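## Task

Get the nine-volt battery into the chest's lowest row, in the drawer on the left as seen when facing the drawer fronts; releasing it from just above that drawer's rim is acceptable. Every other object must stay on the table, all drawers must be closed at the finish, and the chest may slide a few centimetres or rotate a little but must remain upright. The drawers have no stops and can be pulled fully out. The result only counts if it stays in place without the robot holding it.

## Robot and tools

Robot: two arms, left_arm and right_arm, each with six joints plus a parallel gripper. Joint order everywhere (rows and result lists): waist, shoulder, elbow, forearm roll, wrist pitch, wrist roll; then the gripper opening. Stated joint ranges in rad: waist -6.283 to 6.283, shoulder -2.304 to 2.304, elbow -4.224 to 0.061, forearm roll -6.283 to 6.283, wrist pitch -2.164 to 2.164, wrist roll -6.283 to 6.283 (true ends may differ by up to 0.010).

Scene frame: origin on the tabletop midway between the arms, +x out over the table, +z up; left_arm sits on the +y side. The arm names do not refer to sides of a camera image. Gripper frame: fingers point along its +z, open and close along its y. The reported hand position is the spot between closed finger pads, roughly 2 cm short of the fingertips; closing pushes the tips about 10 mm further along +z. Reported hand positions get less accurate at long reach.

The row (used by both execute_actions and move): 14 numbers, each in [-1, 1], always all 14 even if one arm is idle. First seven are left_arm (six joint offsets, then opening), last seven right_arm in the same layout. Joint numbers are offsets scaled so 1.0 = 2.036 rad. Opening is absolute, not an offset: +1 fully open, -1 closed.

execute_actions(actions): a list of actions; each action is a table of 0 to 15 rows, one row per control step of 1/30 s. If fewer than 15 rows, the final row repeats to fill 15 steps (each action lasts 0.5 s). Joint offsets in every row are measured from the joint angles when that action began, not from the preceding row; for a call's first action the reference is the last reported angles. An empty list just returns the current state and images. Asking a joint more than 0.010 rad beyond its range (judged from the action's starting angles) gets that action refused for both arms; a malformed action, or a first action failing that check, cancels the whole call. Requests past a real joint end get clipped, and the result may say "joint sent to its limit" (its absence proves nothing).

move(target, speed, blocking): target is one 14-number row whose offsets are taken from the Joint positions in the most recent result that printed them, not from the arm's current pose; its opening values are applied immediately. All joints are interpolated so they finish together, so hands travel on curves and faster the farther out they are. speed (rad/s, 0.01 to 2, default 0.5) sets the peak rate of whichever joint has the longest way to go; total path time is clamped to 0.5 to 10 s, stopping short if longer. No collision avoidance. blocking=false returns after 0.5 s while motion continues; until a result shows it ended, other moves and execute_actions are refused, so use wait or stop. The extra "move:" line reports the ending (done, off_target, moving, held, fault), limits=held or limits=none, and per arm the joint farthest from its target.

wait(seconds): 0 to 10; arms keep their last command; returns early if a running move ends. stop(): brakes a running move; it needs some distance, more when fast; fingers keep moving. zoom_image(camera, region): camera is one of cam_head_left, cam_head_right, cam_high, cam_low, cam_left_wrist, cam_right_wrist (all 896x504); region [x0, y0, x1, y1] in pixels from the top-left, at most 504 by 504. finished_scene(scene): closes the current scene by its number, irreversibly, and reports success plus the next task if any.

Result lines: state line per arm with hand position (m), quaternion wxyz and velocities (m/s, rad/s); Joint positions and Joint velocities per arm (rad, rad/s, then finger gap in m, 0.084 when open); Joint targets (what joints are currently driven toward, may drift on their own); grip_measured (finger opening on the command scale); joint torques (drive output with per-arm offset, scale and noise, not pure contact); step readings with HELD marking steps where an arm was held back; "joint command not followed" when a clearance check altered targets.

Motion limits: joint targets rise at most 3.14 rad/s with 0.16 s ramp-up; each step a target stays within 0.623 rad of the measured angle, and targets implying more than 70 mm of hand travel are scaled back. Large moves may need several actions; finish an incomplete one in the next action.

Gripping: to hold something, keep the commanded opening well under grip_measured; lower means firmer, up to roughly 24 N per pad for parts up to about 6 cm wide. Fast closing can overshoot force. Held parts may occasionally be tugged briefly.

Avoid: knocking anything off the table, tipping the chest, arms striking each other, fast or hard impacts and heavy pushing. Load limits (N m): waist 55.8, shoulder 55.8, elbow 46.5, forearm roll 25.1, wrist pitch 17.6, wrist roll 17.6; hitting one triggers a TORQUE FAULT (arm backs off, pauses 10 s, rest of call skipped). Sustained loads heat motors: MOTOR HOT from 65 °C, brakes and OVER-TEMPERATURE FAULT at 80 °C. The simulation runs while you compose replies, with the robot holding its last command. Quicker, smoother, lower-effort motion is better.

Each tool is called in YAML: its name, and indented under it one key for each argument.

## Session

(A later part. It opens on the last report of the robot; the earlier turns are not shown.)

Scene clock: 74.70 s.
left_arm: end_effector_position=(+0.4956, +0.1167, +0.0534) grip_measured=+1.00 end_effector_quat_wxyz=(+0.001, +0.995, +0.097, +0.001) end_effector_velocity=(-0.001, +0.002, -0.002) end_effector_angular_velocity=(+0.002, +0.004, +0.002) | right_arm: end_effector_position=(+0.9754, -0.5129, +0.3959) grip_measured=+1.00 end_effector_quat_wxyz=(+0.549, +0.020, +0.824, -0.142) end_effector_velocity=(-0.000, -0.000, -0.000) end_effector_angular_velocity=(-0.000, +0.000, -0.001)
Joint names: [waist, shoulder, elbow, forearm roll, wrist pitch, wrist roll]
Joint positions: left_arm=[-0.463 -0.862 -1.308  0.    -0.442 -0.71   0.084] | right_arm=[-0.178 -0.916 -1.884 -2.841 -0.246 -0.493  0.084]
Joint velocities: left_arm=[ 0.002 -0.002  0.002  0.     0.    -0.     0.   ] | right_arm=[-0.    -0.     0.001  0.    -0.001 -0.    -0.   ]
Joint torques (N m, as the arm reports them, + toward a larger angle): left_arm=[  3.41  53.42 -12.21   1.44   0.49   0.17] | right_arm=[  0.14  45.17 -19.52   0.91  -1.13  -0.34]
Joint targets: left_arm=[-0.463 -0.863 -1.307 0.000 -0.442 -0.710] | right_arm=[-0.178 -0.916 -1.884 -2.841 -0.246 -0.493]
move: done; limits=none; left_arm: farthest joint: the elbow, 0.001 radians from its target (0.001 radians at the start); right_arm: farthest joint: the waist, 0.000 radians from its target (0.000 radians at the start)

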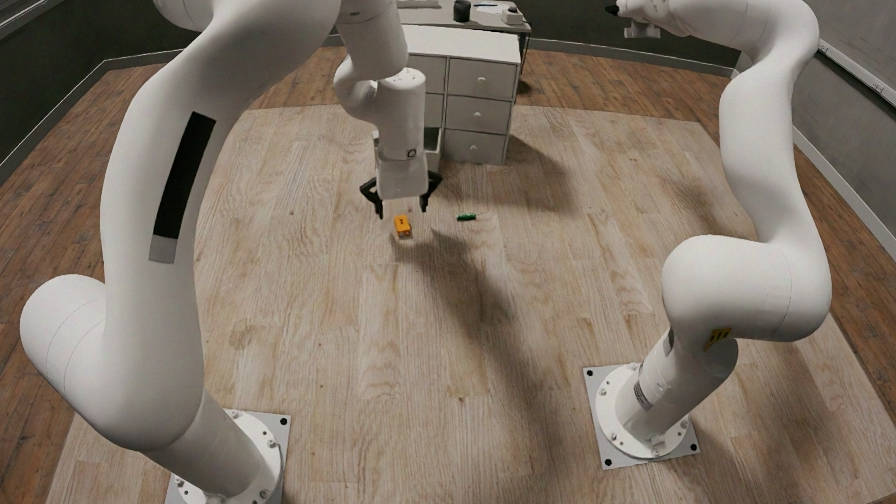

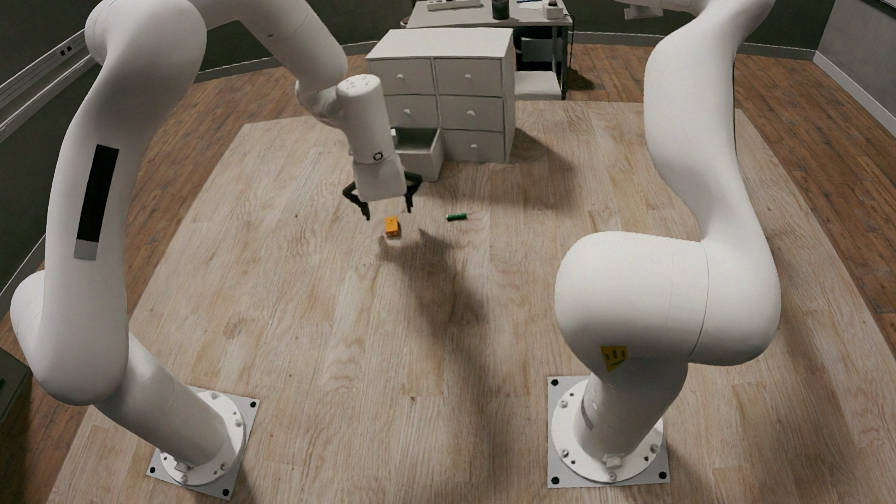

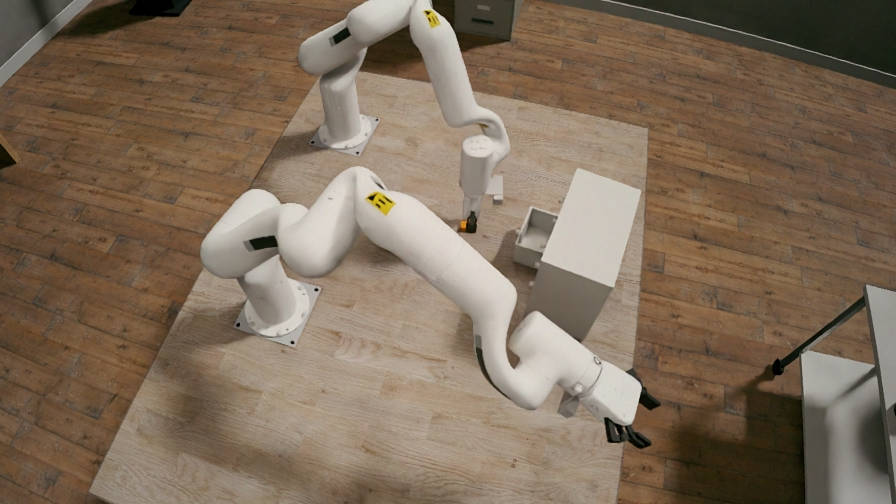

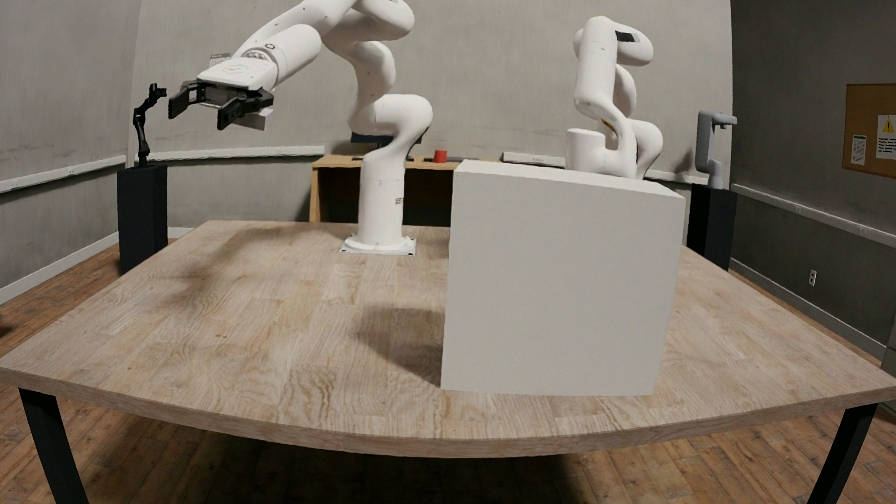

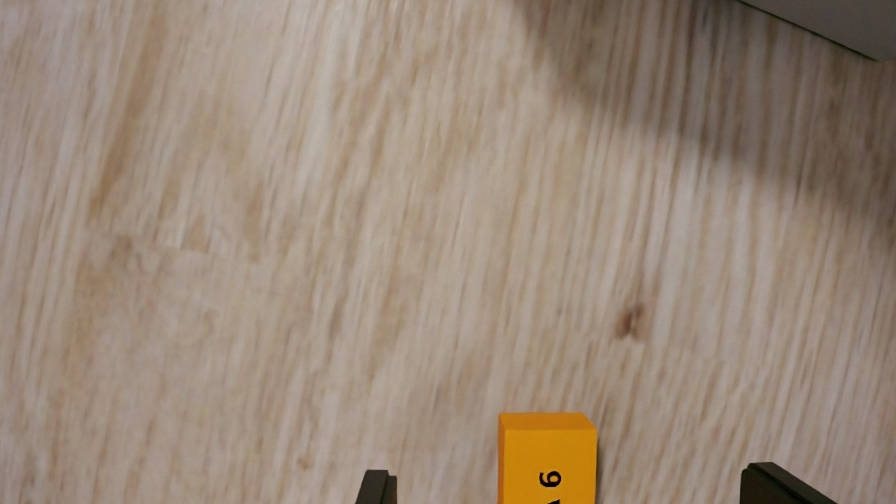

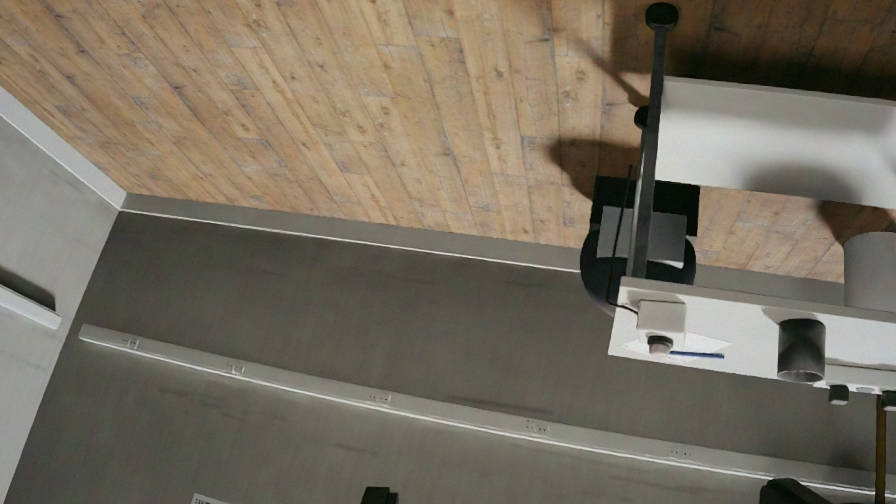

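move:
  target: [0.005,-0.0147,0.0167,0,0.0314,0,1,0,0,0,0,0,0,1]
  speed: 0.15

move:
  target: [0,0,0,0,0,0,-1,0,0,0,0,0,0,1]

Scene clock: 80.83 s.
left_arm: end_effector_position=(+0.4869, +0.1286, +0.0249) grip_measured=+1.00 end_effector_quat_wxyz=(+0.001, +0.995, +0.102, +0.001) end_effector_velocity=(+0.001, +0.000, +0.000) end_effector_angular_velocity=(-0.000, -0.001, -0.000) | right_arm: end_effector_position=(+0.9754, -0.5129, +0.3959) grip_measured=+1.00 end_effector_quat_wxyz=(+0.549, +0.020, +0.824, -0.142) end_effector_velocity=(+0.000, +0.001, +0.001) end_effector_angular_velocity=(+0.000, -0.001, +0.000)
Joint names: [waist, shoulder, elbow, forearm roll, wrist pitch, wrist roll]
Joint positions: left_arm=[-0.453 -0.892 -1.274  0.    -0.378 -0.71   0.084] | right_arm=[-0.178 -0.916 -1.884 -2.841 -0.246 -0.493  0.084]
Joint velocities: left_arm=[ 0.001  0.    -0.001  0.001 -0.     0.001  0.   ] | right_arm=[ 0.001  0.    -0.001  0.001 -0.     0.     0.   ]
Joint torques (N m, as the arm reports them, + toward a larger angle): left_arm=[  0.58  54.89 -12.02   2.39   0.34   0.12] | right_arm=[ -0.44  42.93 -17.56  -0.69  -0.73  -0.29]
Joint targets: left_arm=[-0.453 -0.892 -1.274 0.000 -0.378 -0.710] | right_arm=[-0.178 -0.916 -1.884 -2.841 -0.246 -0.493]
move: done; limits=none; left_arm: farthest joint: the waist, 0.000 radians from its target (0.010 radians at the start); right_arm: farthest joint: the waist, 0.000 radians from its target (0.000 radians at the start)

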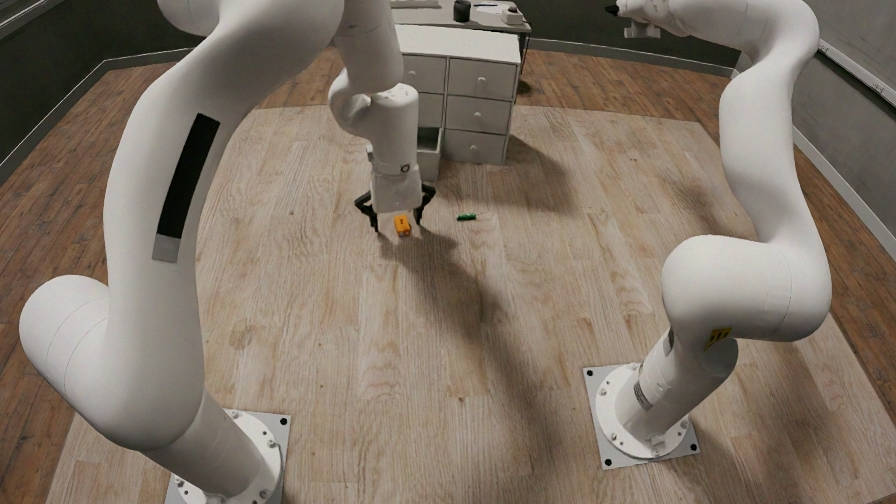

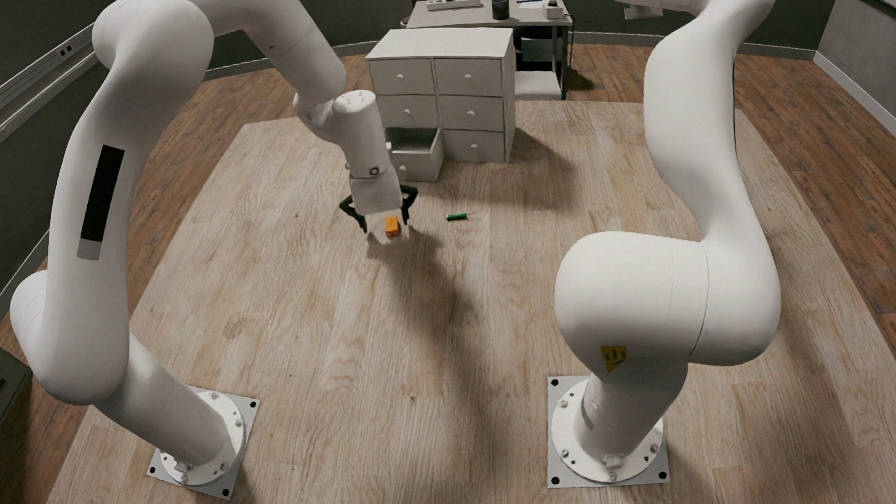

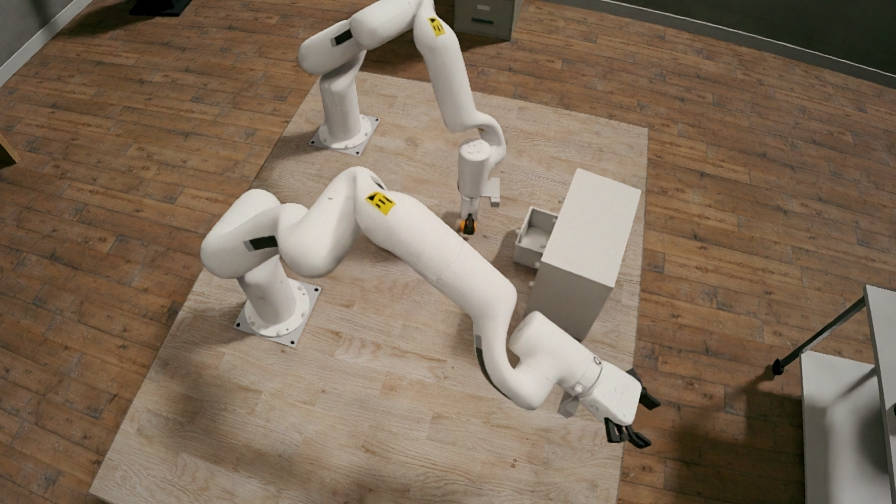

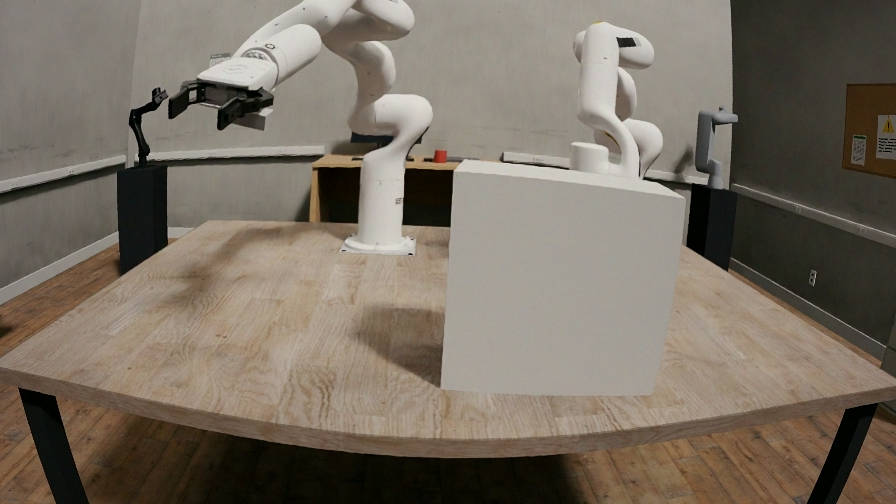

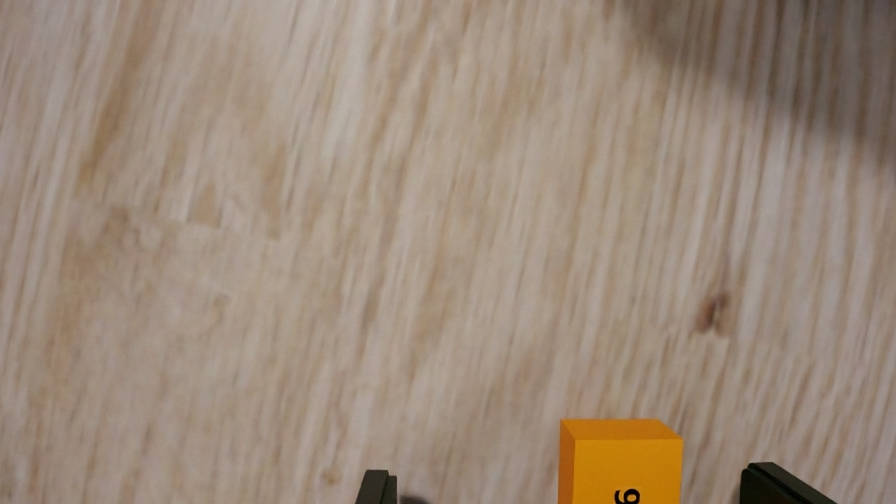

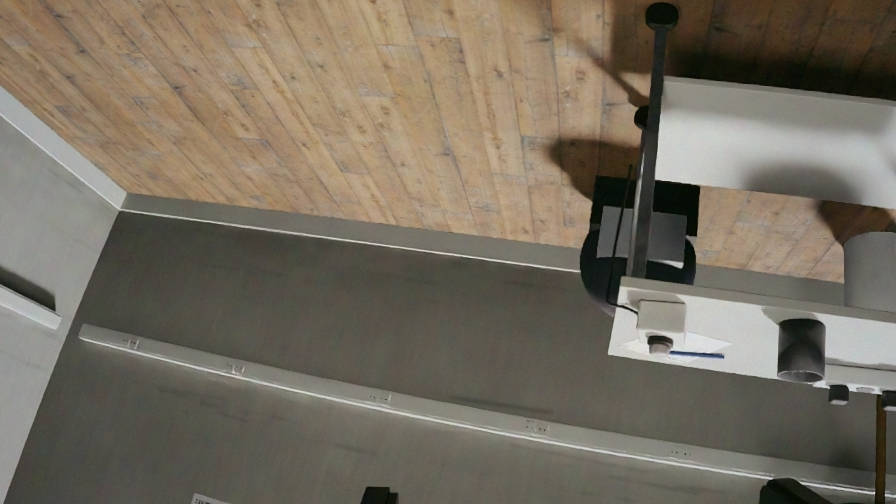

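Scene clock: 81.37 s.
left_arm: end_effector_position=(+0.4870, +0.1286, +0.0249) grip_measured=-0.41 end_effector_quat_wxyz=(+0.001, +0.995, +0.102, +0.001) end_effector_velocity=(-0.000, -0.000, +0.001) end_effector_angular_velocity=(-0.001, -0.001, +0.001) | right_arm: end_effector_position=(+0.9754, -0.5129, +0.3959) grip_measured=+1.00 end_effector_quat_wxyz=(+0.549, +0.020, +0.824, -0.142) end_effector_velocity=(-0.000, -0.001, +0.000) end_effector_angular_velocity=(-0.000, -0.000, -0.001)
Joint names: [waist, shoulder, elbow, forearm roll, wrist pitch, wrist roll]
Joint positions: left_arm=[-0.453 -0.892 -1.274  0.    -0.378 -0.71   0.026] | right_arm=[-0.178 -0.916 -1.884 -2.841 -0.246 -0.493  0.084]
Joint velocities: left_arm=[-0.     0.002  0.001 -0.    -0.    -0.001  0.   ] | right_arm=[-0.001  0.    -0.    -0.    -0.    -0.     0.   ]
Joint torques (N m, as the arm reports them, + toward a larger angle): left_arm=[ -1.08  52.11 -13.18   1.95   0.25   0.19] | right_arm=[  0.82  41.39 -18.    -0.43  -0.52  -0.62]
Joint targets: left_arm=[-0.453 -0.892 -1.274 0.000 -0.378 -0.710] | right_arm=[-0.178 -0.916 -1.884 -2.841 -0.246 -0.493]
move: done; limits=none; left_arm: farthest joint: the waist, 0.000 radians from its target (0.000 radians at the start); right_arm: farthest joint: the waist, 0.000 radians from its target (0.000 radians at the start)

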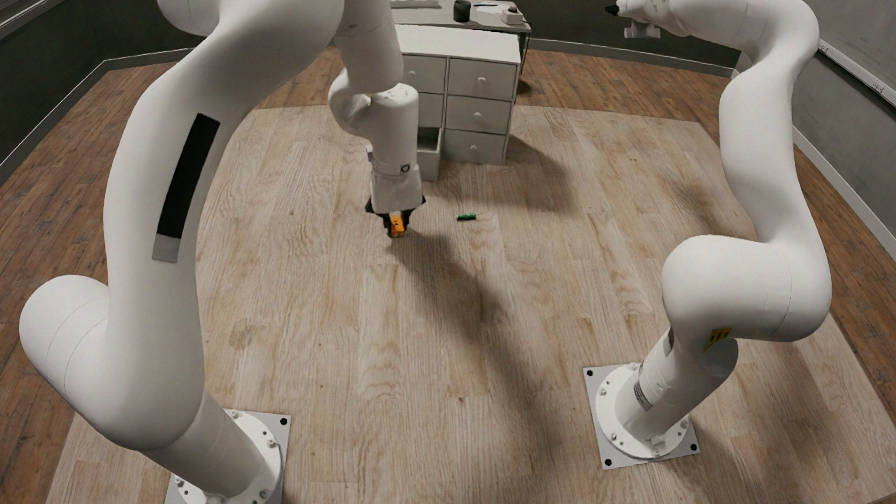

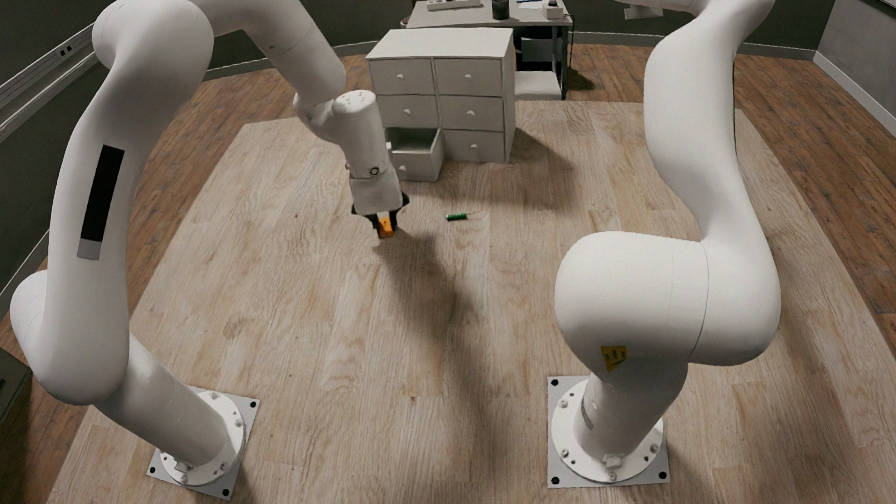

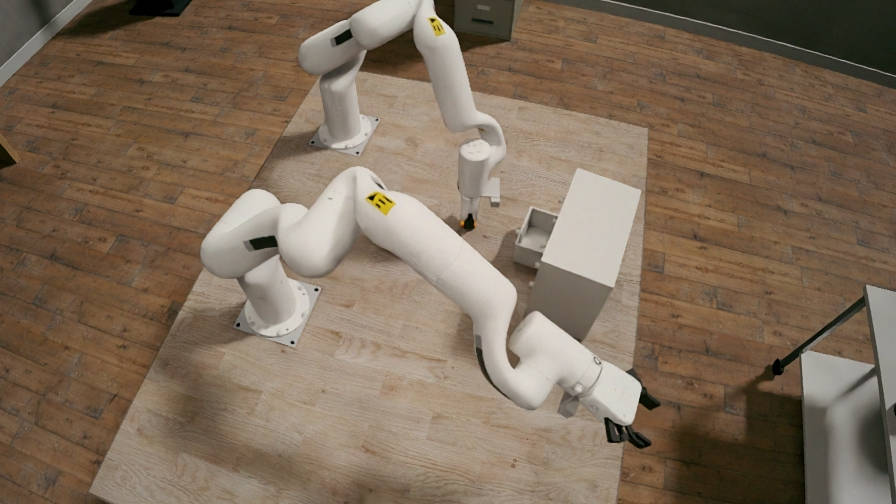

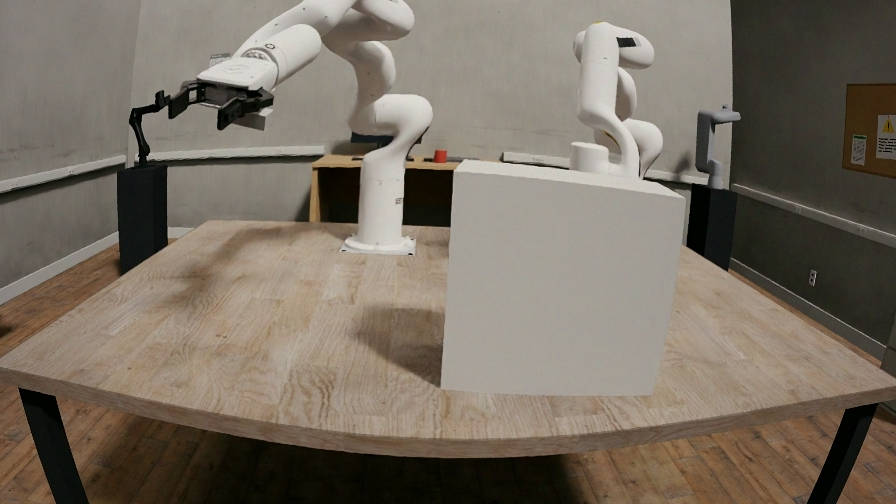

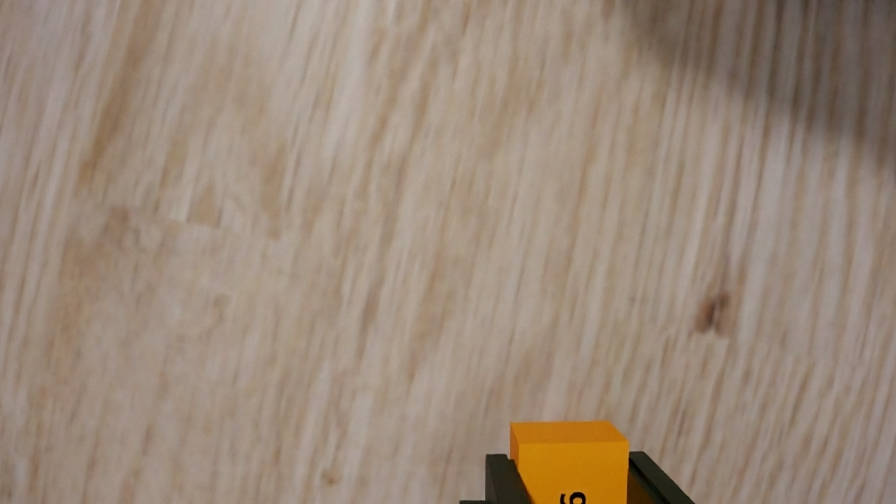

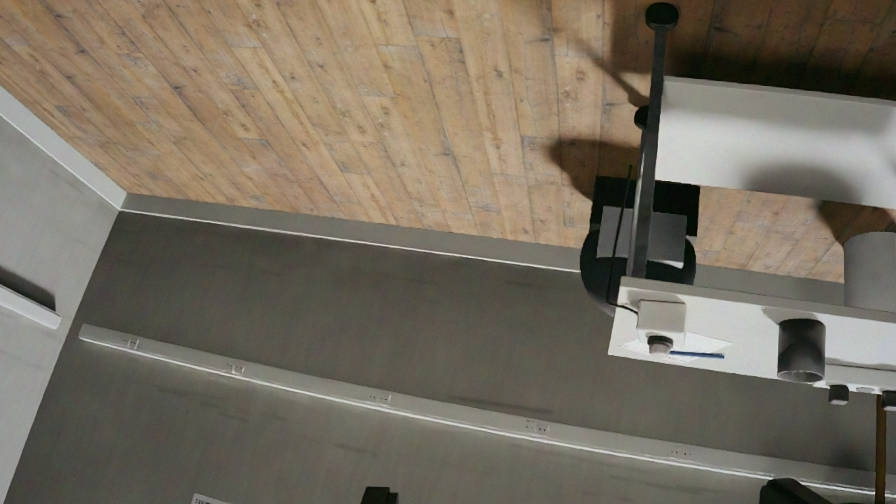

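move:
  target: [0,0.125,0,0,-0.05,-0.3,-1,0,0,0,0,0,0,1]
  speed: 0.6

move:
  target: [0.05,-0.115,-0.128,0,0.13,-0.294,-1,0,0,0,0,0,0,1]
  speed: 0.4

Scene clock: 89.27 s.
left_arm: end_effector_position=(+0.5232, +0.1085, +0.1820) grip_measured=-0.41 end_effector_quat_wxyz=(+0.061, +0.915, +0.395, +0.047) end_effector_velocity=(+0.002, -0.001, +0.003) end_effector_angular_velocity=(-0.003, -0.005, +0.001) | right_arm: end_effector_position=(+0.9754, -0.5129, +0.3959) grip_measured=+1.00 end_effector_quat_wxyz=(+0.549, +0.020, +0.824, -0.142) end_effector_velocity=(+0.000, +0.001, +0.000) end_effector_angular_velocity=(-0.000, -0.001, +0.001)
Joint names: [waist, shoulder, elbow, forearm roll, wrist pitch, wrist roll]
Joint positions: left_arm=[-0.453 -0.638 -1.274  0.    -0.48  -1.321  0.026] | right_arm=[-0.178 -0.916 -1.884 -2.841 -0.246 -0.493  0.084]
Joint velocities: left_arm=[ 0.     0.002 -0.003  0.     0.    -0.001  0.   ] | right_arm=[ 0.001 -0.    -0.     0.    -0.001  0.     0.   ]
Joint torques (N m, as the arm reports them, + toward a larger angle): left_arm=[  3.88  49.99 -14.79   1.65   0.68   0.07] | right_arm=[  1.27  45.36 -18.05   0.43  -0.78  -0.29]
Joint targets: left_arm=[-0.453 -0.638 -1.274 0.000 -0.480 -1.321] | right_arm=[-0.178 -0.916 -1.884 -2.841 -0.246 -0.493]
move: done; limits=none; left_arm: farthest joint: the waist, 0.000 radians from its target (0.000 radians at the start); right_arm: farthest joint: the waist, 0.000 radians from its target (0.000 radians at the start)

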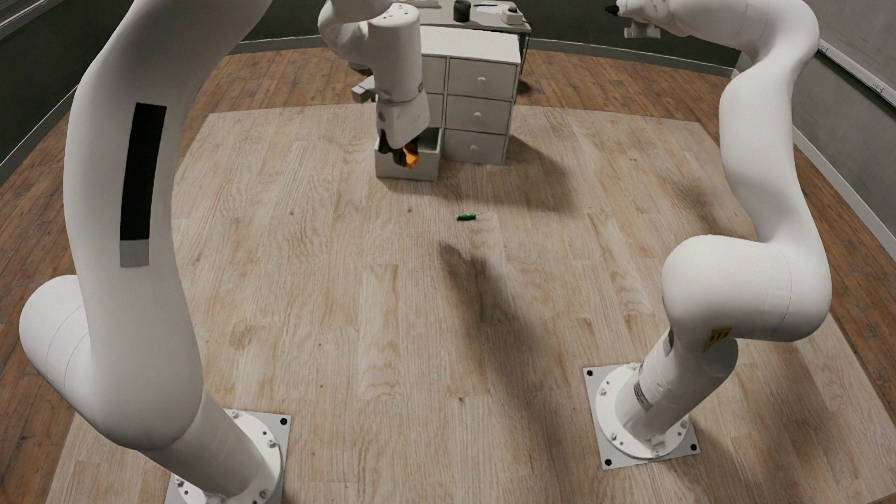

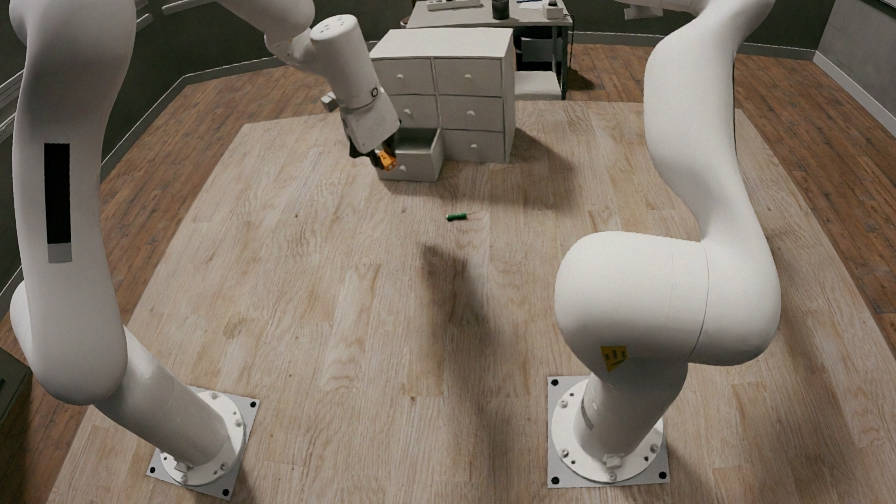

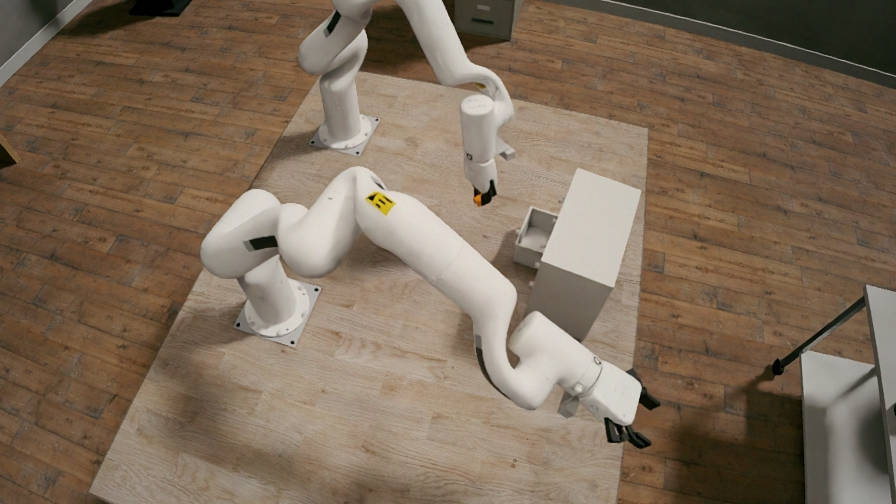

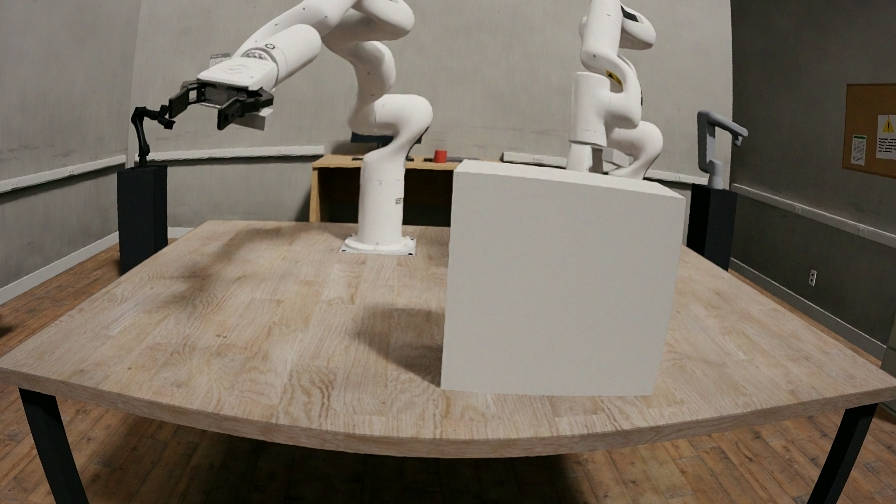

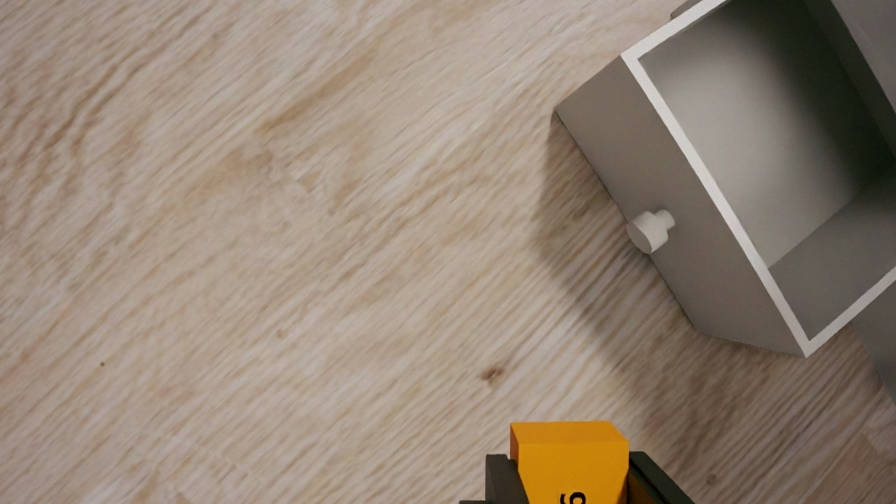

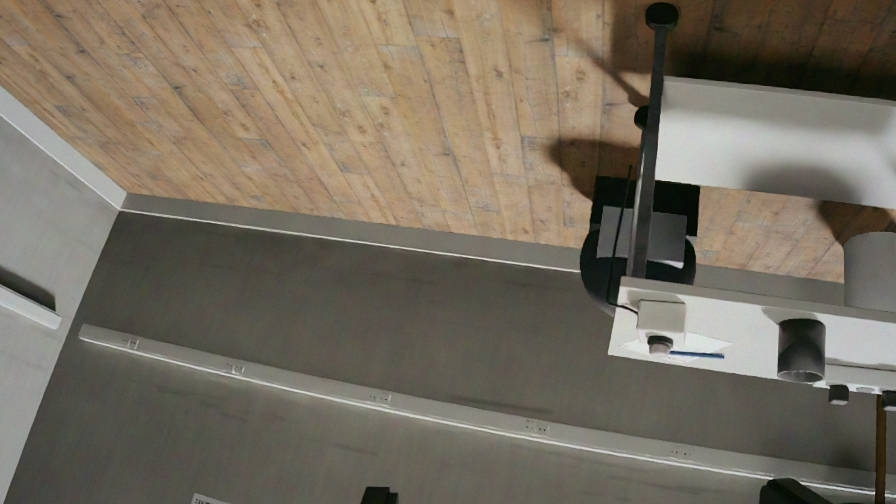

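Scene clock: 91.20 s.
left_arm: end_effector_position=(+0.6813, +0.1121, +0.1507) grip_measured=-0.41 end_effector_quat_wxyz=(+0.203, +0.708, +0.670, +0.088) end_effector_velocity=(-0.000, +0.000, -0.001) end_effector_angular_velocity=(+0.000, +0.002, +0.001) | right_arm: end_effector_position=(+0.9754, -0.5129, +0.3959) grip_measured=+1.00 end_effector_quat_wxyz=(+0.549, +0.020, +0.824, -0.142) end_effector_velocity=(+0.000, +0.000, -0.000) end_effector_angular_velocity=(+0.000, +0.001, +0.000)
Joint names: [waist, shoulder, elbow, forearm roll, wrist pitch, wrist roll]
Joint positions: left_arm=[-0.352 -0.872 -1.534  0.    -0.216 -1.919  0.026] | right_arm=[-0.178 -0.916 -1.884 -2.841 -0.246 -0.493  0.084]
Joint velocities: left_arm=[ 0.    -0.002  0.     0.     0.    -0.002 -0.   ] | right_arm=[-0.    -0.    -0.     0.     0.001 -0.    -0.   ]
Joint torques (N m, as the arm reports them, + toward a larger angle): left_arm=[ -2.35  60.78 -15.5    2.02   0.73   0.34] | right_arm=[  0.4   42.72 -17.61  -0.38  -0.65  -0.16]
Joint targets: left_arm=[-0.351 -0.872 -1.534 0.000 -0.216 -1.919] | right_arm=[-0.178 -0.916 -1.884 -2.841 -0.246 -0.493]
move: done; limits=none; left_arm: farthest joint: the waist, 0.000 radians from its target (0.102 radians at the start); right_arm: farthest joint: the waist, 0.000 radians from its target (0.000 radians at the start)

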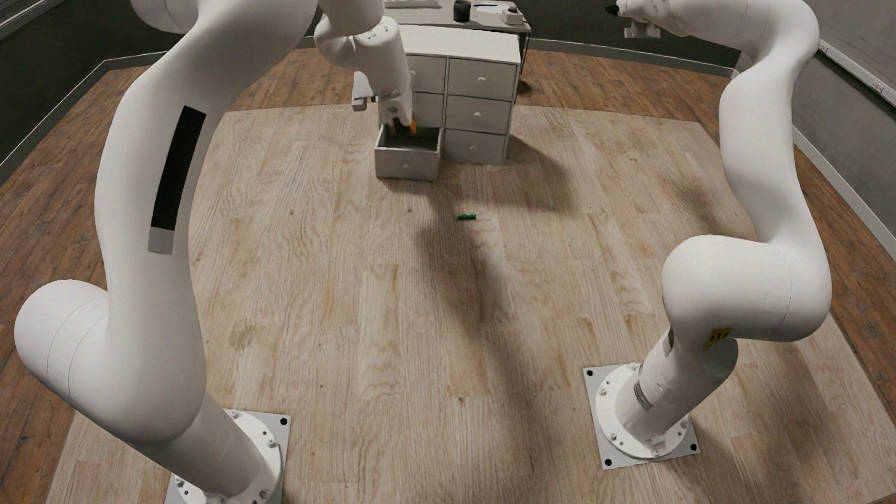

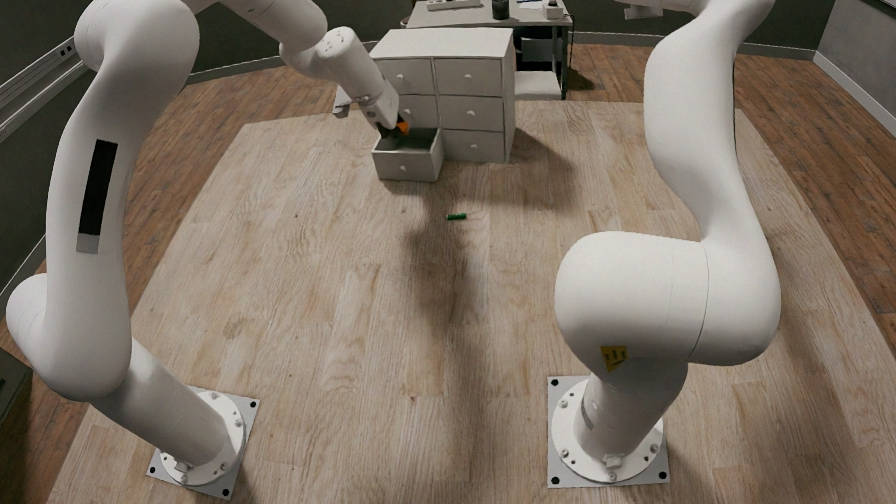

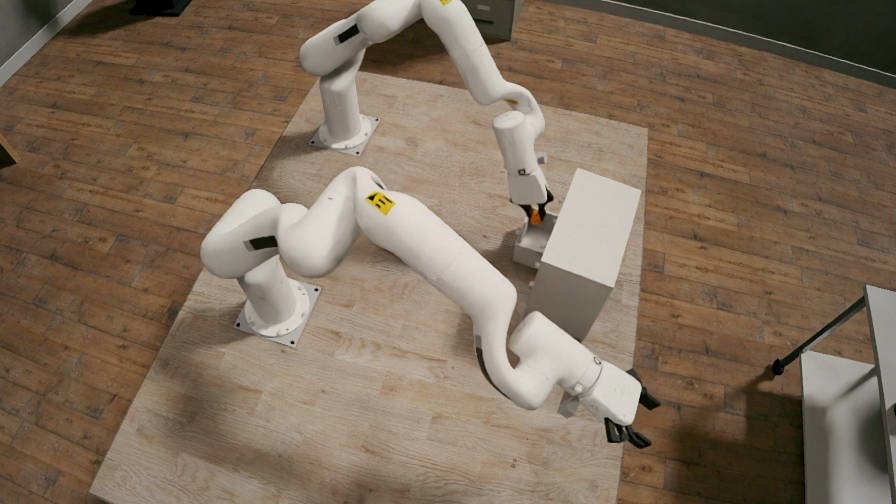

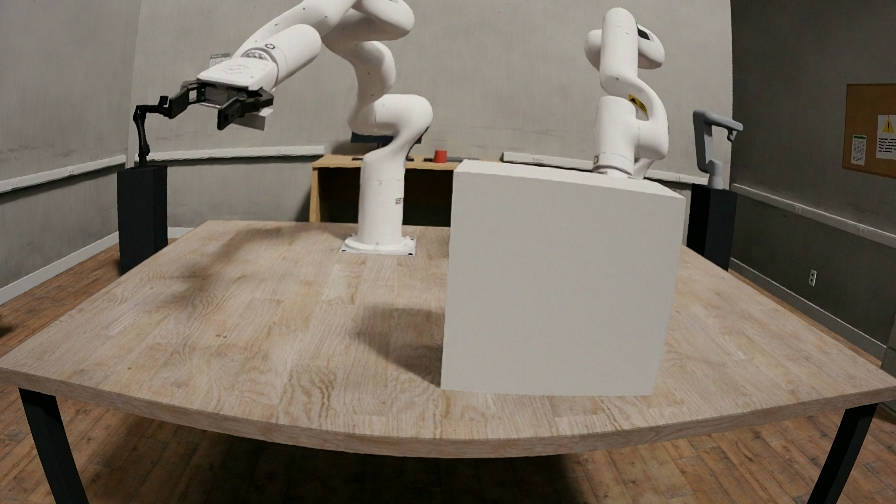

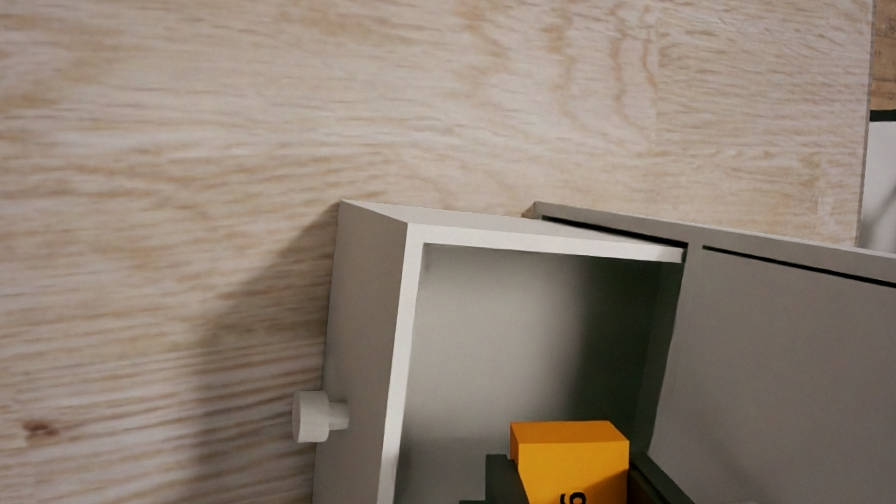

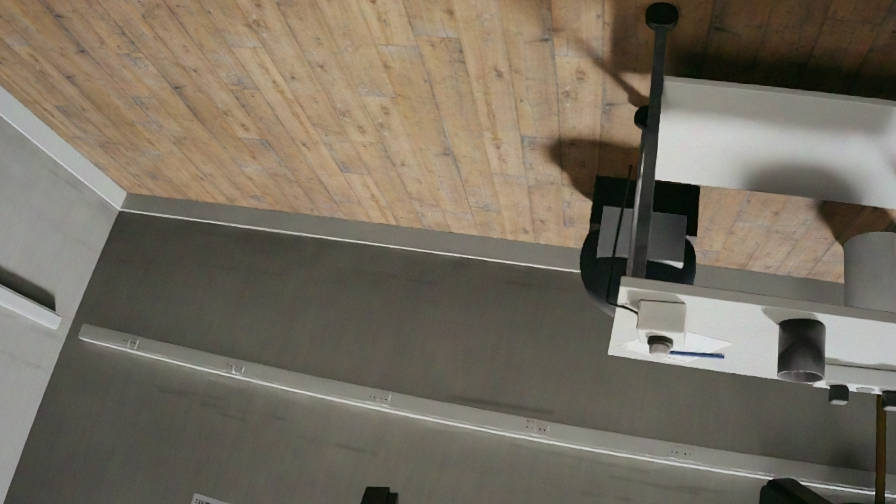

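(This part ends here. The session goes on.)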